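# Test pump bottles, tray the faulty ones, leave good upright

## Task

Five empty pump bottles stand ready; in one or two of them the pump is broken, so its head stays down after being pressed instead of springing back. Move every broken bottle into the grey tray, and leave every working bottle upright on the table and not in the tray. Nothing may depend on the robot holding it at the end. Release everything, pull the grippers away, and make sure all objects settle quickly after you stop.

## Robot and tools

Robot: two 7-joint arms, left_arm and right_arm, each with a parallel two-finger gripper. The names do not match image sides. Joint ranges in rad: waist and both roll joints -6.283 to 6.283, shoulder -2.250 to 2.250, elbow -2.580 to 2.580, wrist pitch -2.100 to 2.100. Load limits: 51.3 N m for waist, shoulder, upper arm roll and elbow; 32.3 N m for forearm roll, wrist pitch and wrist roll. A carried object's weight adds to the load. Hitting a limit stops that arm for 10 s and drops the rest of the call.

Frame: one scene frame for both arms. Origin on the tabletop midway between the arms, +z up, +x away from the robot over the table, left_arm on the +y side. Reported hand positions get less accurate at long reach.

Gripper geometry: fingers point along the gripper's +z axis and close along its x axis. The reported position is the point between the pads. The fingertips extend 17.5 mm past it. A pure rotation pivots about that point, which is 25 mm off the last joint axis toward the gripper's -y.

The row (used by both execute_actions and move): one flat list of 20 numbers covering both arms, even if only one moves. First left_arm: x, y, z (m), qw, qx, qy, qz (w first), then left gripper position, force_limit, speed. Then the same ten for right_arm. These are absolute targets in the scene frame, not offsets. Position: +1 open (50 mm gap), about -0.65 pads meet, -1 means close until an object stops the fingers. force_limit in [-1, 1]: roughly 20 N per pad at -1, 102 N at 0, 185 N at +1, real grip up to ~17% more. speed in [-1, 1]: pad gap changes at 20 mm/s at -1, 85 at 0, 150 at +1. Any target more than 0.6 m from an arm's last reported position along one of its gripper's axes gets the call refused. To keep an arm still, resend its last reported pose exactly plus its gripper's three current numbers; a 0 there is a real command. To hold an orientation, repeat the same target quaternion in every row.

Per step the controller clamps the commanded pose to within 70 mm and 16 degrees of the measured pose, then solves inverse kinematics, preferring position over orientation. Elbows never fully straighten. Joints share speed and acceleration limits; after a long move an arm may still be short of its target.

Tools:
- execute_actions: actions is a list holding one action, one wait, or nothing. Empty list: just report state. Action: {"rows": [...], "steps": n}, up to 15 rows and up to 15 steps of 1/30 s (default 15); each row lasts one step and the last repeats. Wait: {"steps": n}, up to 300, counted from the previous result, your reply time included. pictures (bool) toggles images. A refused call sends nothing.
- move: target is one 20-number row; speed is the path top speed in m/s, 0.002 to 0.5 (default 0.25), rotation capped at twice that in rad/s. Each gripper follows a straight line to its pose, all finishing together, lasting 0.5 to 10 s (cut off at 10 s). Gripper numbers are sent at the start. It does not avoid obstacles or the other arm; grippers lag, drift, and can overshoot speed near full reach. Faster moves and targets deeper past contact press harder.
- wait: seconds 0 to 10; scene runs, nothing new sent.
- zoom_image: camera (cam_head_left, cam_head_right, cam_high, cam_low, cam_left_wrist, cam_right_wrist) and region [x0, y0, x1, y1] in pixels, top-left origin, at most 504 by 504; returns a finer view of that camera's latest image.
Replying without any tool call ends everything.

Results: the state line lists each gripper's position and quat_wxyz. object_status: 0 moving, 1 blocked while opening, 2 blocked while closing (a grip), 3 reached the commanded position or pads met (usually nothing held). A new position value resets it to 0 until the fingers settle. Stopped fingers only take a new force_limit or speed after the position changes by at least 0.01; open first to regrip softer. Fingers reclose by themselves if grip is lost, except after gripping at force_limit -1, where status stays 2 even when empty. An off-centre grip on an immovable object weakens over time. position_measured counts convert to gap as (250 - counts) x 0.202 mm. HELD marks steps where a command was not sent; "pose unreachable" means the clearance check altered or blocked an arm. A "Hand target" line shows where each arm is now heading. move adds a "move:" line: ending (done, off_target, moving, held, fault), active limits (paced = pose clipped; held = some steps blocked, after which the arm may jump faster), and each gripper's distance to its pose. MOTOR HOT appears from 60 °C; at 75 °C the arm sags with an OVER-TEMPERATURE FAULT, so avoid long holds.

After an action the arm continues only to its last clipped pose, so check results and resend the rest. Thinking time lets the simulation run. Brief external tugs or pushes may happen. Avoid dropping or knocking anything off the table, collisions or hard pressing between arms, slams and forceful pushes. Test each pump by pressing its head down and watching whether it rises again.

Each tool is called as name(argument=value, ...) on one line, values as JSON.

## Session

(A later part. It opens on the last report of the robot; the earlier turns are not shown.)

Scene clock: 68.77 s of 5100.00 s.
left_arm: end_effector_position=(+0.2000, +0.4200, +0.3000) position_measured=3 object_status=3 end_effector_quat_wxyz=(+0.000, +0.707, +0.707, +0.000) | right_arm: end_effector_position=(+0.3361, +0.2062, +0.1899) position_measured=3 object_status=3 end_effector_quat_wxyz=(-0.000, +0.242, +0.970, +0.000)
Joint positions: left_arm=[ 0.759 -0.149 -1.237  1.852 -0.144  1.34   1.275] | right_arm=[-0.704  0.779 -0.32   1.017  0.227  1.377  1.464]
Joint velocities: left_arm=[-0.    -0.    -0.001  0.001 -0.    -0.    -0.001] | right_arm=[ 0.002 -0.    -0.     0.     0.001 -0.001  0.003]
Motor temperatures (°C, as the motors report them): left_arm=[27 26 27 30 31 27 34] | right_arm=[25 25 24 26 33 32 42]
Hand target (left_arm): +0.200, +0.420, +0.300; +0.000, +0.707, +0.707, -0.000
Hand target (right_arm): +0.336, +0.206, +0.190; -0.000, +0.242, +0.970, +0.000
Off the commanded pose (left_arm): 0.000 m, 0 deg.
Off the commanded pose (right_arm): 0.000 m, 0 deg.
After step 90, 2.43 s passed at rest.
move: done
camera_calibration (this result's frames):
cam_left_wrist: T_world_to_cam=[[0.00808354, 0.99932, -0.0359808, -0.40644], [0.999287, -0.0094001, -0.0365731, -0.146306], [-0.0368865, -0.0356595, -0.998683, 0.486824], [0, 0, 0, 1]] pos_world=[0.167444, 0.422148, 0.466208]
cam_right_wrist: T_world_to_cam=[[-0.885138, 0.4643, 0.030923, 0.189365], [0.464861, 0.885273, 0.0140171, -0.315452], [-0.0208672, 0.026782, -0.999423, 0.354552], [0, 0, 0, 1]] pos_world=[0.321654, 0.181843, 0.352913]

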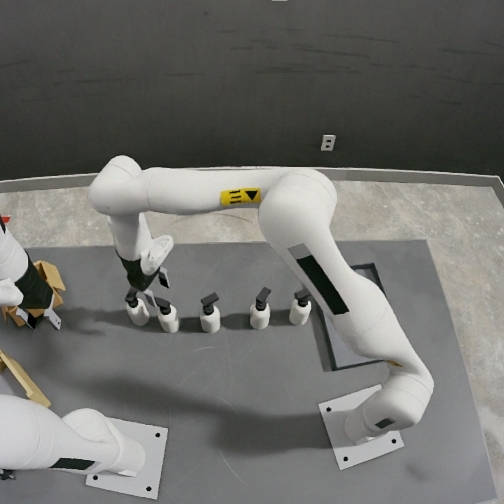

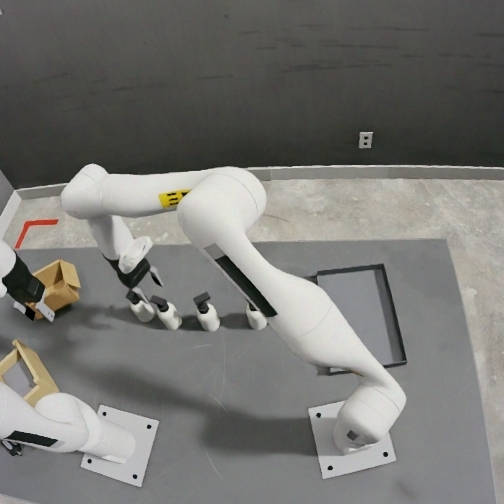

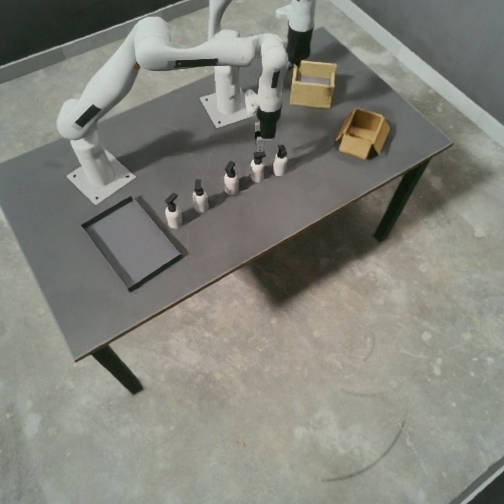

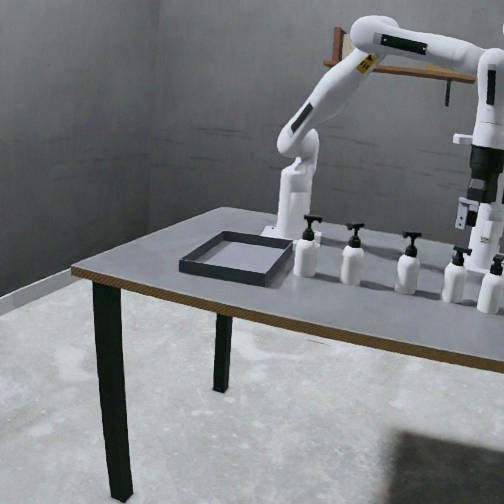

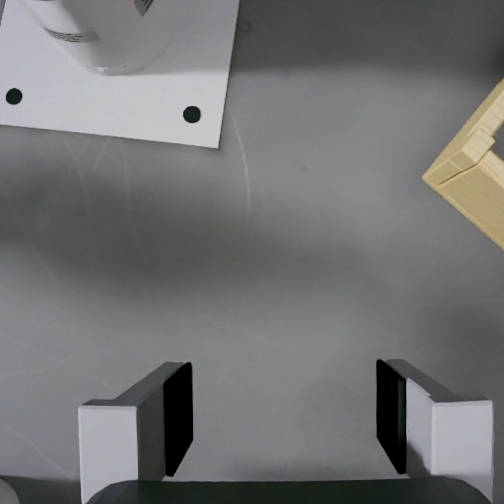

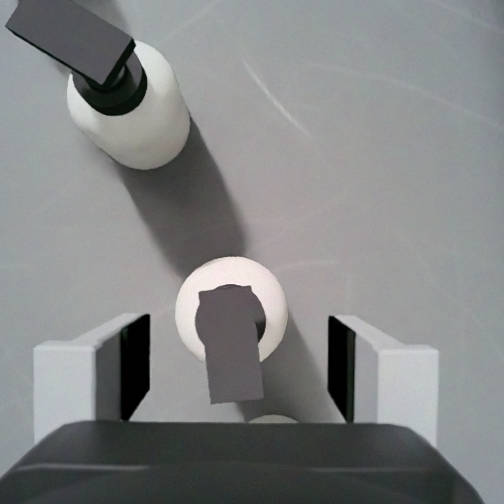

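move(target=[0.2,0.42,0.3,0,0.707,0.707,0,1,0,1,0.3365,0.2005,0.175,0,0.242,0.970,0,1,-0.3,1], speed=0.1)

move(target=[0.2,0.42,0.3,0,0.707,0.707,0,1,0,1,0.3365,0.2005,0.112,0,0.242,0.970,0,1,-0.3,1], speed=0.08)

move(target=[0.2,0.42,0.3,0,0.707,0.707,0,1,0,1,0.3365,0.2005,0.112,0,0.242,0.970,0,-1,-0.3,0])

Scene clock: 78.87 s of 5100.00 s.
left_arm: end_effector_position=(+0.2000, +0.4200, +0.3000) position_measured=3 object_status=3 end_effector_quat_wxyz=(+0.000, +0.707, +0.707, +0.000) | right_arm: end_effector_position=(+0.3365, +0.2006, +0.1749) position_measured=3 object_status=3 end_effector_quat_wxyz=(-0.000, +0.242, +0.970, -0.000)
Joint positions: left_arm=[ 0.759 -0.149 -1.237  1.852 -0.144  1.34   1.275] | right_arm=[-0.693  0.778 -0.32   1.069  0.23   1.327  1.463]
Joint velocities: left_arm=[-0.001  0.    -0.001  0.    -0.001  0.001 -0.   ] | right_arm=[ 0.001 -0.    -0.     0.004  0.    -0.002 -0.   ]
Motor temperatures (°C, as the motors report them): left_arm=[27 26 27 30 31 27 34] | right_arm=[25 26 24 26 33 32 42]
Hand target (left_arm): +0.200, +0.420, +0.300; +0.000, +0.707, +0.707, -0.000
Hand target (right_arm): +0.337, +0.201, +0.175; +0.000, +0.242, +0.970, -0.000
Off the commanded pose (left_arm): 0.000 m, 0 deg.
Off the commanded pose (right_arm): 0.000 m, 0 deg.
After step 90, 6.37 s passed at rest.
move: done
camera_calibration (this result's frames):
cam_left_wrist: T_world_to_cam=[[0.0080767, 0.99932, -0.0359801, -0.406441], [0.999287, -0.00939317, -0.0365715, -0.146308], [-0.0368845, -0.035659, -0.998683, 0.486824], [0, 0, 0, 1]] pos_world=[0.167443, 0.42215, 0.466209]
cam_right_wrist: T_world_to_cam=[[-0.885353, 0.463909, 0.0306351, 0.19304], [0.464454, 0.885492, 0.0136305, -0.310286], [-0.0208038, 0.0262963, -0.999438, 0.339835], [0, 0, 0, 1]] pos_world=[0.322092, 0.176267, 0.33796]

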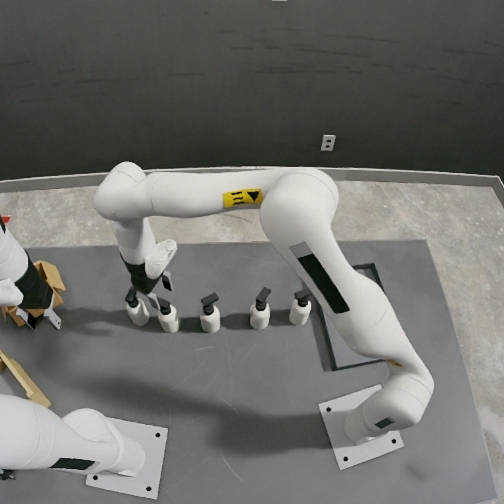

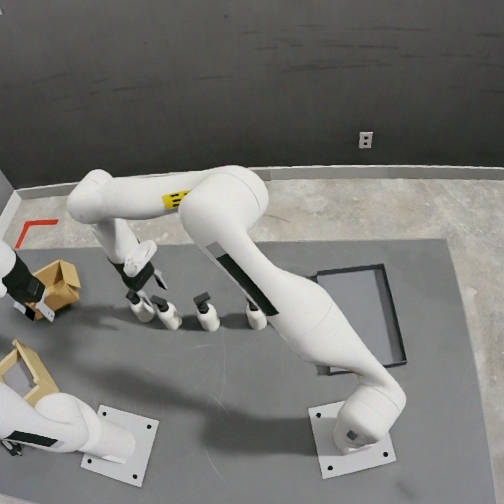

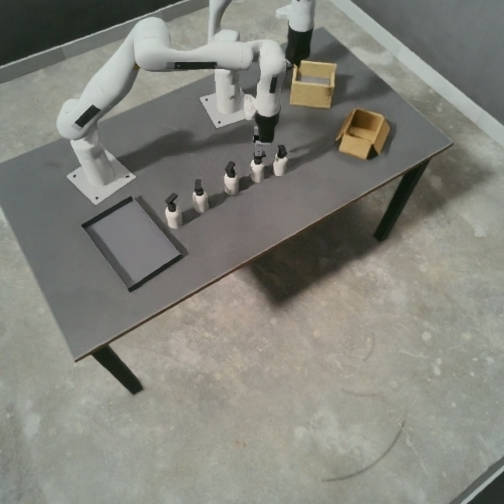

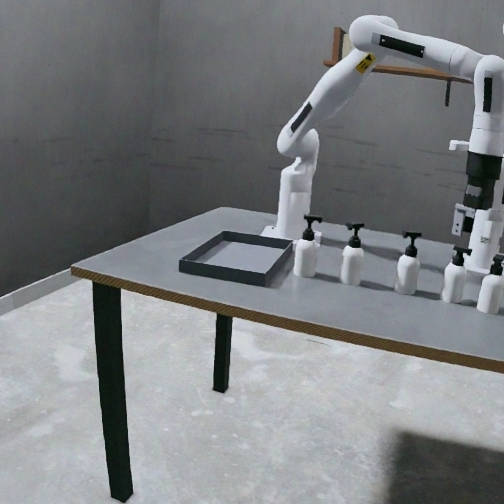

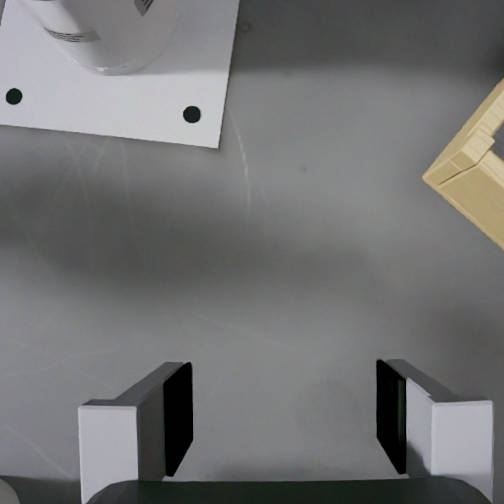

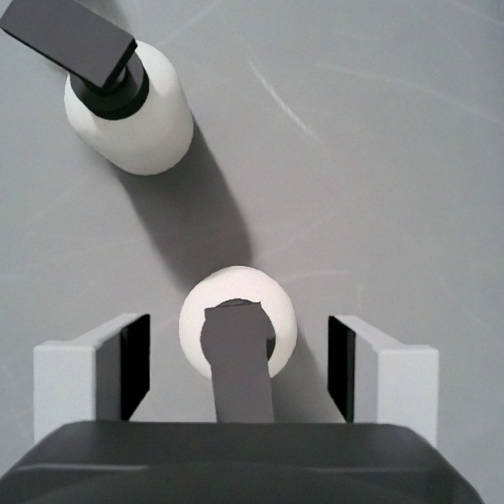

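Scene clock: 80.00 s of 5100.00 s.
left_arm: end_effector_position=(+0.2000, +0.4200, +0.3000) position_measured=3 object_status=3 end_effector_quat_wxyz=(+0.000, +0.707, +0.707, +0.000) | right_arm: end_effector_position=(+0.3367, +0.2007, +0.1120) position_measured=3 object_status=3 end_effector_quat_wxyz=(+0.000, +0.242, +0.970, +0.000)
Joint positions: left_arm=[ 0.759 -0.149 -1.237  1.852 -0.144  1.34   1.275] | right_arm=[-0.69   0.835 -0.312  1.169  0.249  1.174  1.443]
Joint velocities: left_arm=[-0.001 -0.001  0.002  0.001 -0.002 -0.     0.   ] | right_arm=[-0.     0.001  0.     0.001  0.002 -0.003 -0.001]
Motor temperatures (°C, as the motors report them): left_arm=[27 26 27 30 31 27 34] | right_arm=[25 26 24 26 33 32 42]
Hand target (left_arm): +0.200, +0.420, +0.300; +0.000, +0.707, +0.707, -0.000
Hand target (right_arm): +0.337, +0.201, +0.112; +0.000, +0.242, +0.970, -0.000
Off the commanded pose (left_arm): 0.000 m, 0 deg.
Off the commanded pose (right_arm): 0.000 m, 0 deg.
move: done
camera_calibration (this result's frames):
cam_left_wrist: T_world_to_cam=[[0.00807667, 0.99932, -0.03598, -0.406441], [0.999287, -0.00939314, -0.0365713, -0.146309], [-0.0368844, -0.0356589, -0.998683, 0.486824], [0, 0, 0, 1]] pos_world=[0.167443, 0.42215, 0.466209]
cam_right_wrist: T_world_to_cam=[[-0.88542, 0.463785, 0.0305852, 0.195112], [0.464333, 0.885552, 0.0138576, -0.309586], [-0.0206579, 0.0264715, -0.999436, 0.276884], [0, 0, 0, 1]] pos_world=[0.322227, 0.176335, 0.27505]

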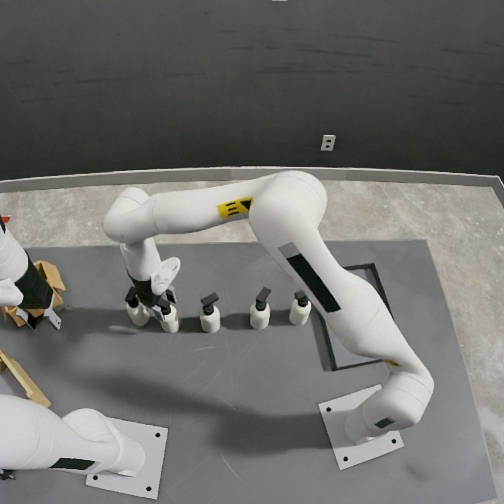

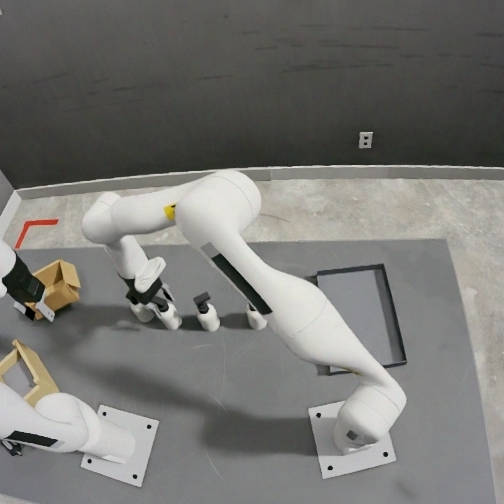

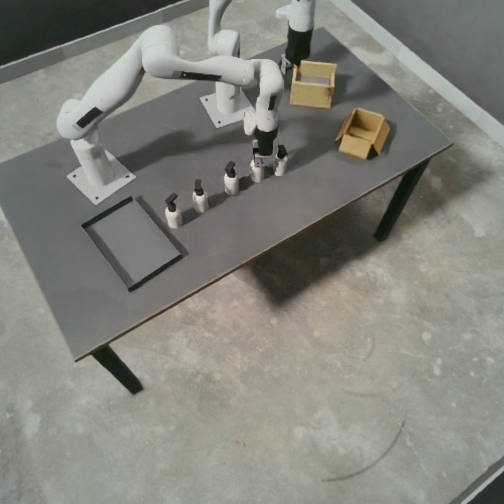

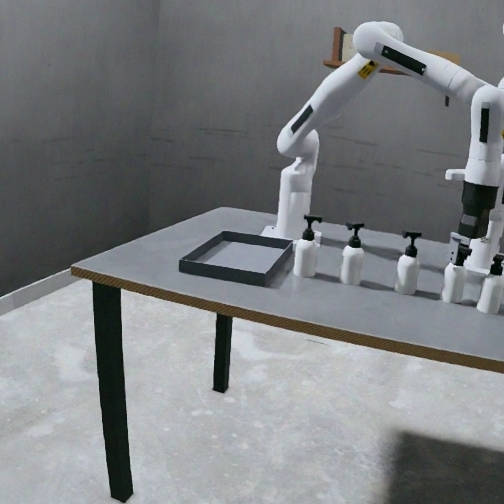

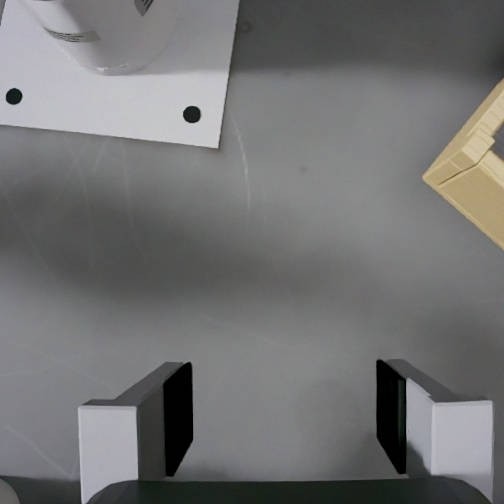

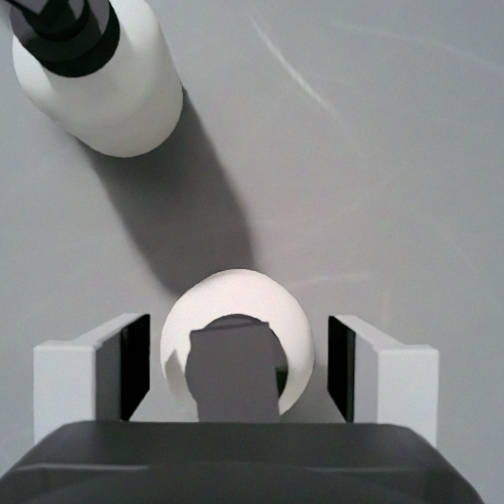

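Scene clock: 80.70 s of 5100.00 s.
left_arm: end_effector_position=(+0.2000, +0.4200, +0.3000) position_measured=3 object_status=3 end_effector_quat_wxyz=(+0.000, +0.707, +0.707, +0.000) | right_arm: end_effector_position=(+0.3365, +0.2005, +0.1120) position_measured=125 object_status=2 end_effector_quat_wxyz=(+0.000, +0.242, +0.970, +0.000)
Joint positions: left_arm=[ 0.759 -0.149 -1.237  1.852 -0.144  1.34   1.275] | right_arm=[-0.689  0.834 -0.312  1.17   0.249  1.173  1.443]
Joint velocities: left_arm=[-0.001  0.     0.    -0.001 -0.     0.001 -0.   ] | right_arm=[-0.    -0.002 -0.001  0.001 -0.001 -0.    -0.   ]
Motor temperatures (°C, as the motors report them): left_arm=[27 26 27 30 31 27 34] | right_arm=[25 26 24 26 33 32 42]
Hand target (left_arm): +0.200, +0.420, +0.300; +0.000, +0.707, +0.707, -0.000
Hand target (right_arm): +0.337, +0.201, +0.112; -0.000, +0.242, +0.970, +0.000
Off the commanded pose (left_arm): 0.000 m, 0 deg.
Off the commanded pose (right_arm): 0.000 m, 0 deg.
move: done
camera_calibration (this result's frames):
cam_left_wrist: T_world_to_cam=[[0.0080765, 0.99932, -0.03598, -0.406441], [0.999287, -0.00939297, -0.0365714, -0.146309], [-0.0368845, -0.035659, -0.998683, 0.486824], [0, 0, 0, 1]] pos_world=[0.167443, 0.42215, 0.466209]
cam_right_wrist: T_world_to_cam=[[-0.885268, 0.464073, 0.0306069, 0.194959], [0.464623, 0.8854, 0.0139046, -0.309443], [-0.0206466, 0.0265299, -0.999435, 0.276855], [0, 0, 0, 1]] pos_world=[0.322081, 0.17616, 0.275034]

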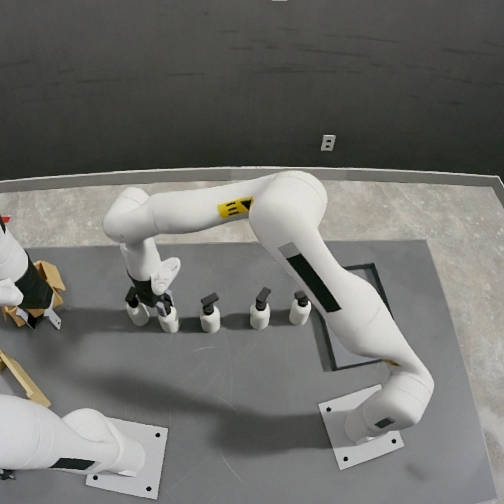

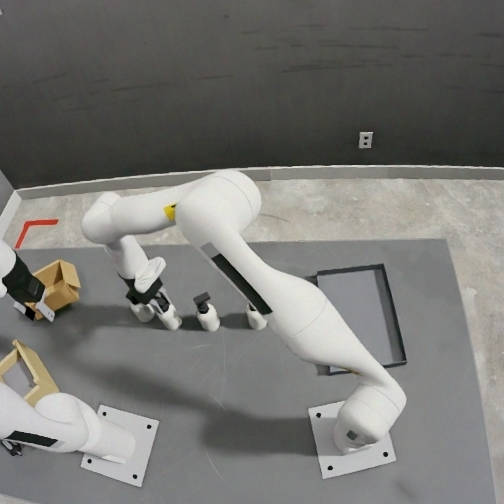

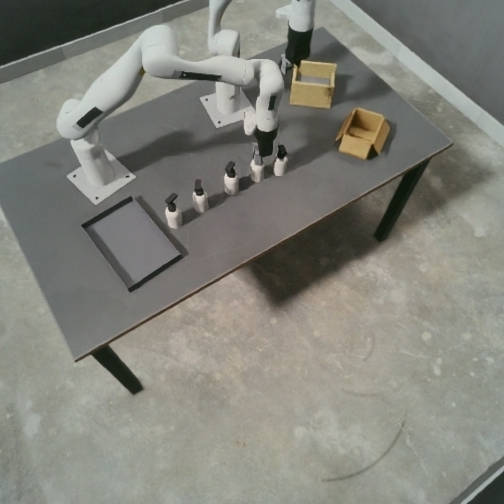

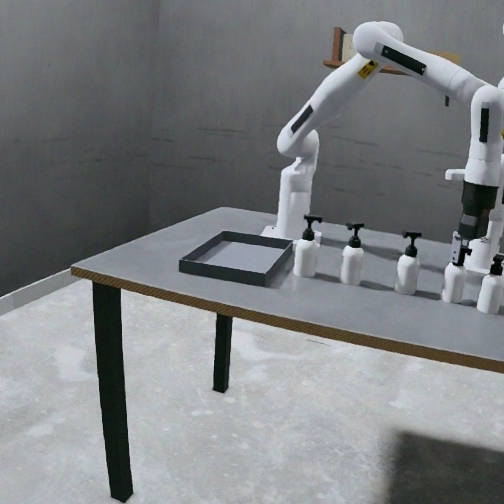

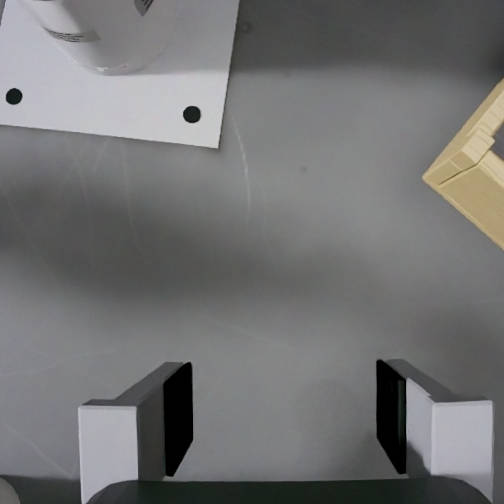

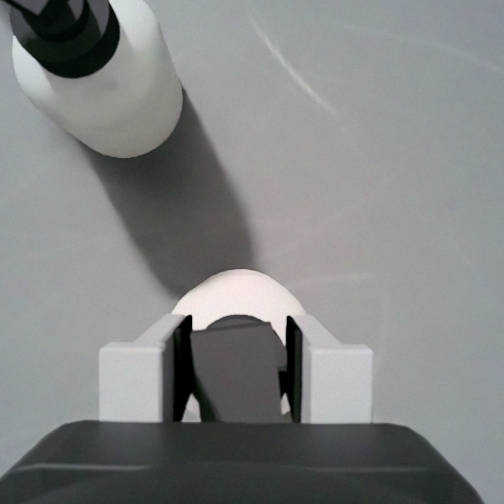

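move(target=[0.2,0.42,0.3,0,0.707,0.707,0,1,0,1,0.3365,0.2005,0.29,0,0.242,0.97,0,-1,-0.3,0], speed=0.2)

move(target=[0.2,0.42,0.3,0,0.707,0.707,0,1,0,1,0.40,-0.30,0.29,0,0.707,0.707,0,-1,-0.3,0], speed=0.2)

Scene clock: 103.97 s of 5100.00 s.
left_arm: end_effector_position=(+0.2000, +0.4200, +0.3000) position_measured=3 object_status=3 end_effector_quat_wxyz=(+0.000, +0.707, +0.707, +0.000) | right_arm: end_effector_position=(+0.3361, +0.1998, +0.2904) position_measured=125 object_status=2 end_effector_quat_wxyz=(+0.000, +0.243, +0.970, +0.000)
Joint positions: left_arm=[ 0.759 -0.149 -1.237  1.852 -0.144  1.34   1.275] | right_arm=[-0.724  0.736 -0.317  0.771  0.212  1.657  1.499]
Joint velocities: left_arm=[-0.     0.001  0.002  0.001 -0.001  0.001  0.   ] | right_arm=[-0.003  0.005 -0.    -0.007  0.     0.005  0.001]
Motor temperatures (°C, as the motors report them): left_arm=[27 26 27 30 31 27 34] | right_arm=[25 26 24 26 33 32 42]
Hand target (left_arm): +0.200, +0.420, +0.300; +0.000, +0.707, +0.707, -0.000
Hand target (right_arm): +0.336, +0.200, +0.290; -0.000, +0.243, +0.970, +0.000
Off the commanded pose (left_arm): 0.000 m, 0 deg.
Off the commanded pose (right_arm): 0.001 m, 0 deg.
After step 90, 18.87 s passed at rest.
move: done
camera_calibration (this result's frames):
cam_left_wrist: T_world_to_cam=[[0.00807664, 0.99932, -0.0359799, -0.406441], [0.999287, -0.0093931, -0.0365714, -0.146309], [-0.0368845, -0.0356589, -0.998683, 0.486824], [0, 0, 0, 1]] pos_world=[0.167443, 0.42215, 0.466209]
cam_right_wrist: T_world_to_cam=[[-0.884711, 0.465126, 0.0307311, 0.188989], [0.465689, 0.884832, 0.0143423, -0.31143], [-0.0205209, 0.0269999, -0.999425, 0.45496], [0, 0, 0, 1]] pos_world=[0.321566, 0.175376, 0.453357]

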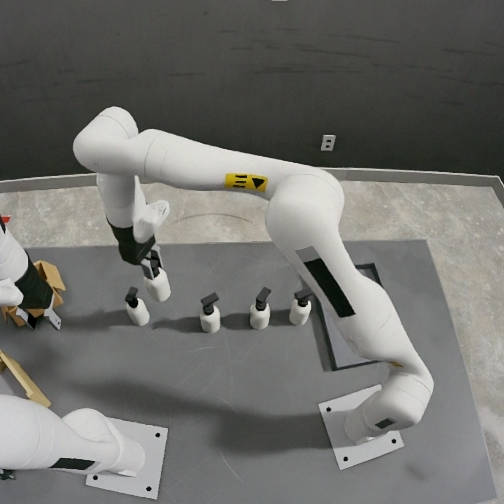

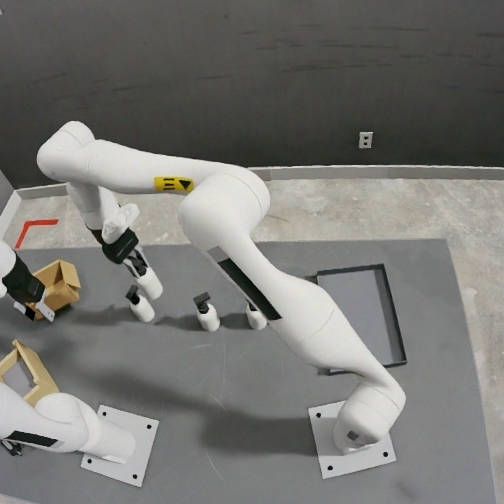

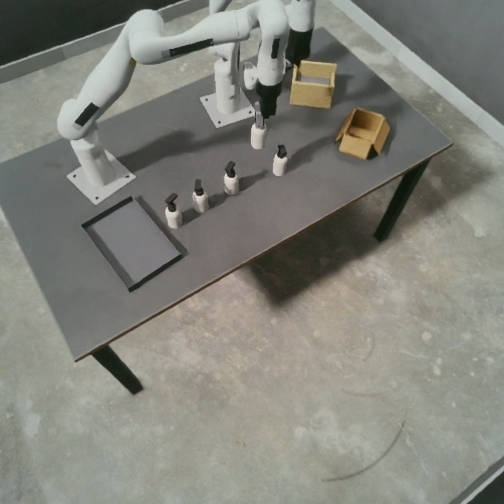

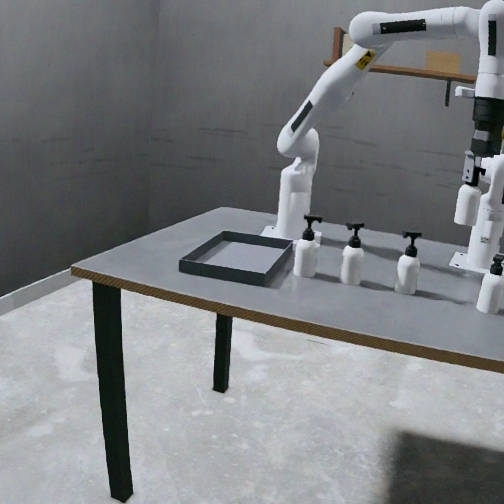

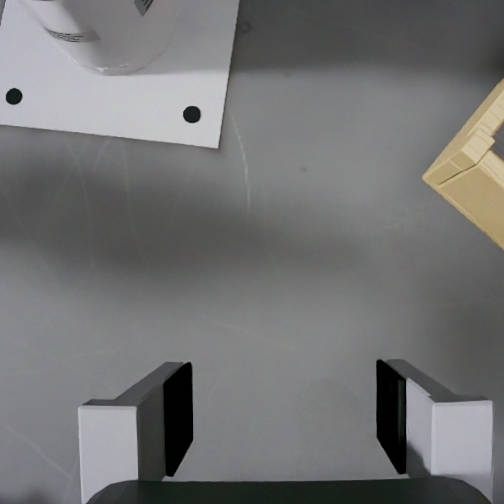

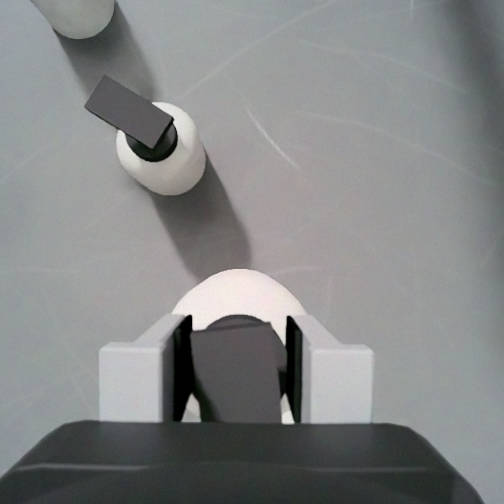

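Scene clock: 107.10 s of 5100.00 s.
left_arm: end_effector_position=(+0.2000, +0.4200, +0.3000) position_measured=3 object_status=3 end_effector_quat_wxyz=(+0.000, +0.707, +0.707, +0.000) | right_arm: end_effector_position=(+0.4011, -0.3007, +0.2898) position_measured=125 object_status=2 end_effector_quat_wxyz=(+0.002, +0.706, +0.708, -0.002)
Joint positions: left_arm=[ 0.759 -0.149 -1.237  1.852 -0.144  1.34   1.275] | right_arm=[ 0.135  0.214  0.076  1.6   -0.012  1.328  1.576]
Joint velocities: left_arm=[ 0.    -0.    -0.    -0.001 -0.001 -0.     0.   ] | right_arm=[ 0.005  0.003  0.004 -0.001 -0.001  0.     0.002]
Motor temperatures (°C, as the motors report them): left_arm=[27 26 27 30 31 27 34] | right_arm=[25 26 24 26 33 32 42]
Hand target (left_arm): +0.200, +0.420, +0.300; +0.000, +0.707, +0.707, +0.000
Hand target (right_arm): +0.401, -0.301, +0.290; +0.002, +0.707, +0.707, -0.002
Off the commanded pose (left_arm): 0.000 m, 0 deg.
Off the commanded pose (right_arm): 0.001 m, 0 deg.
move: done
camera_calibration (this result's frames):
cam_left_wrist: T_world_to_cam=[[0.00807654, 0.99932, -0.0359801, -0.406441], [0.999287, -0.00939301, -0.0365714, -0.146309], [-0.0368845, -0.0356591, -0.998683, 0.486824], [0, 0, 0, 1]] pos_world=[0.167443, 0.42215, 0.466209]
cam_right_wrist: T_world_to_cam=[[-0.00789795, 0.999632, 0.0259348, 0.289781], [0.999875, 0.00753892, 0.0139124, -0.376846], [0.0137118, 0.0260414, -0.999567, 0.455247], [0, 0, 0, 1]] pos_world=[0.372846, -0.298689, 0.452778]

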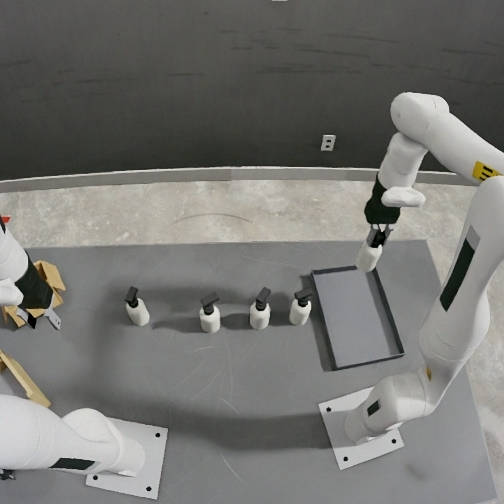

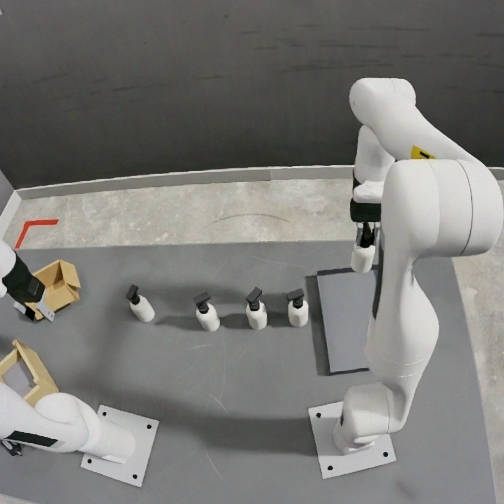

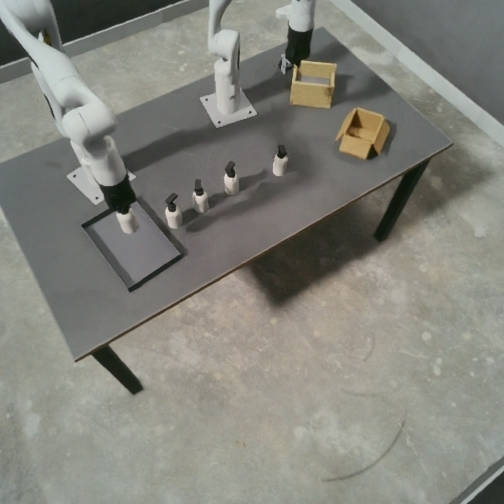

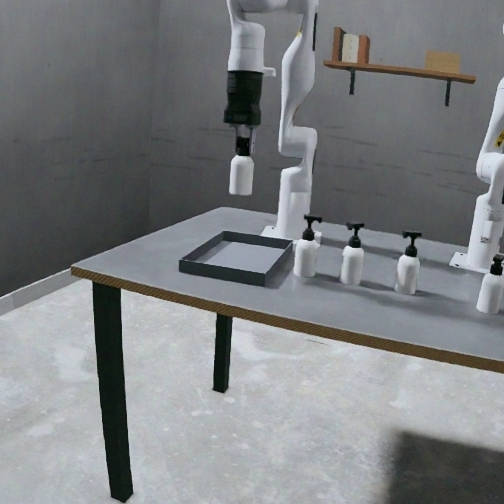

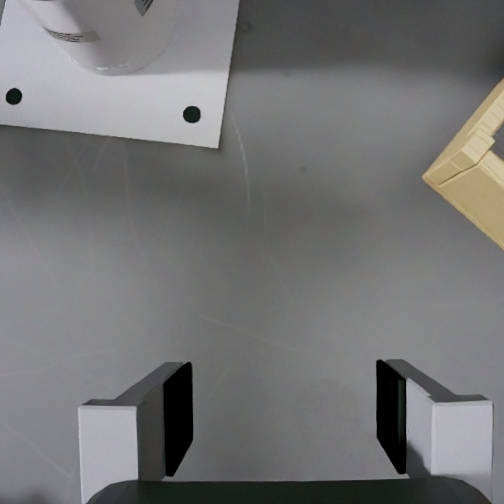

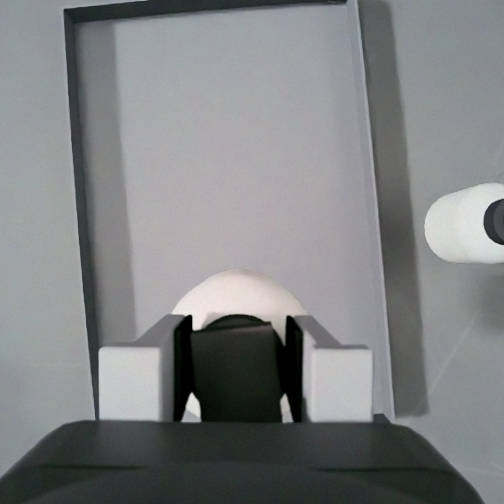

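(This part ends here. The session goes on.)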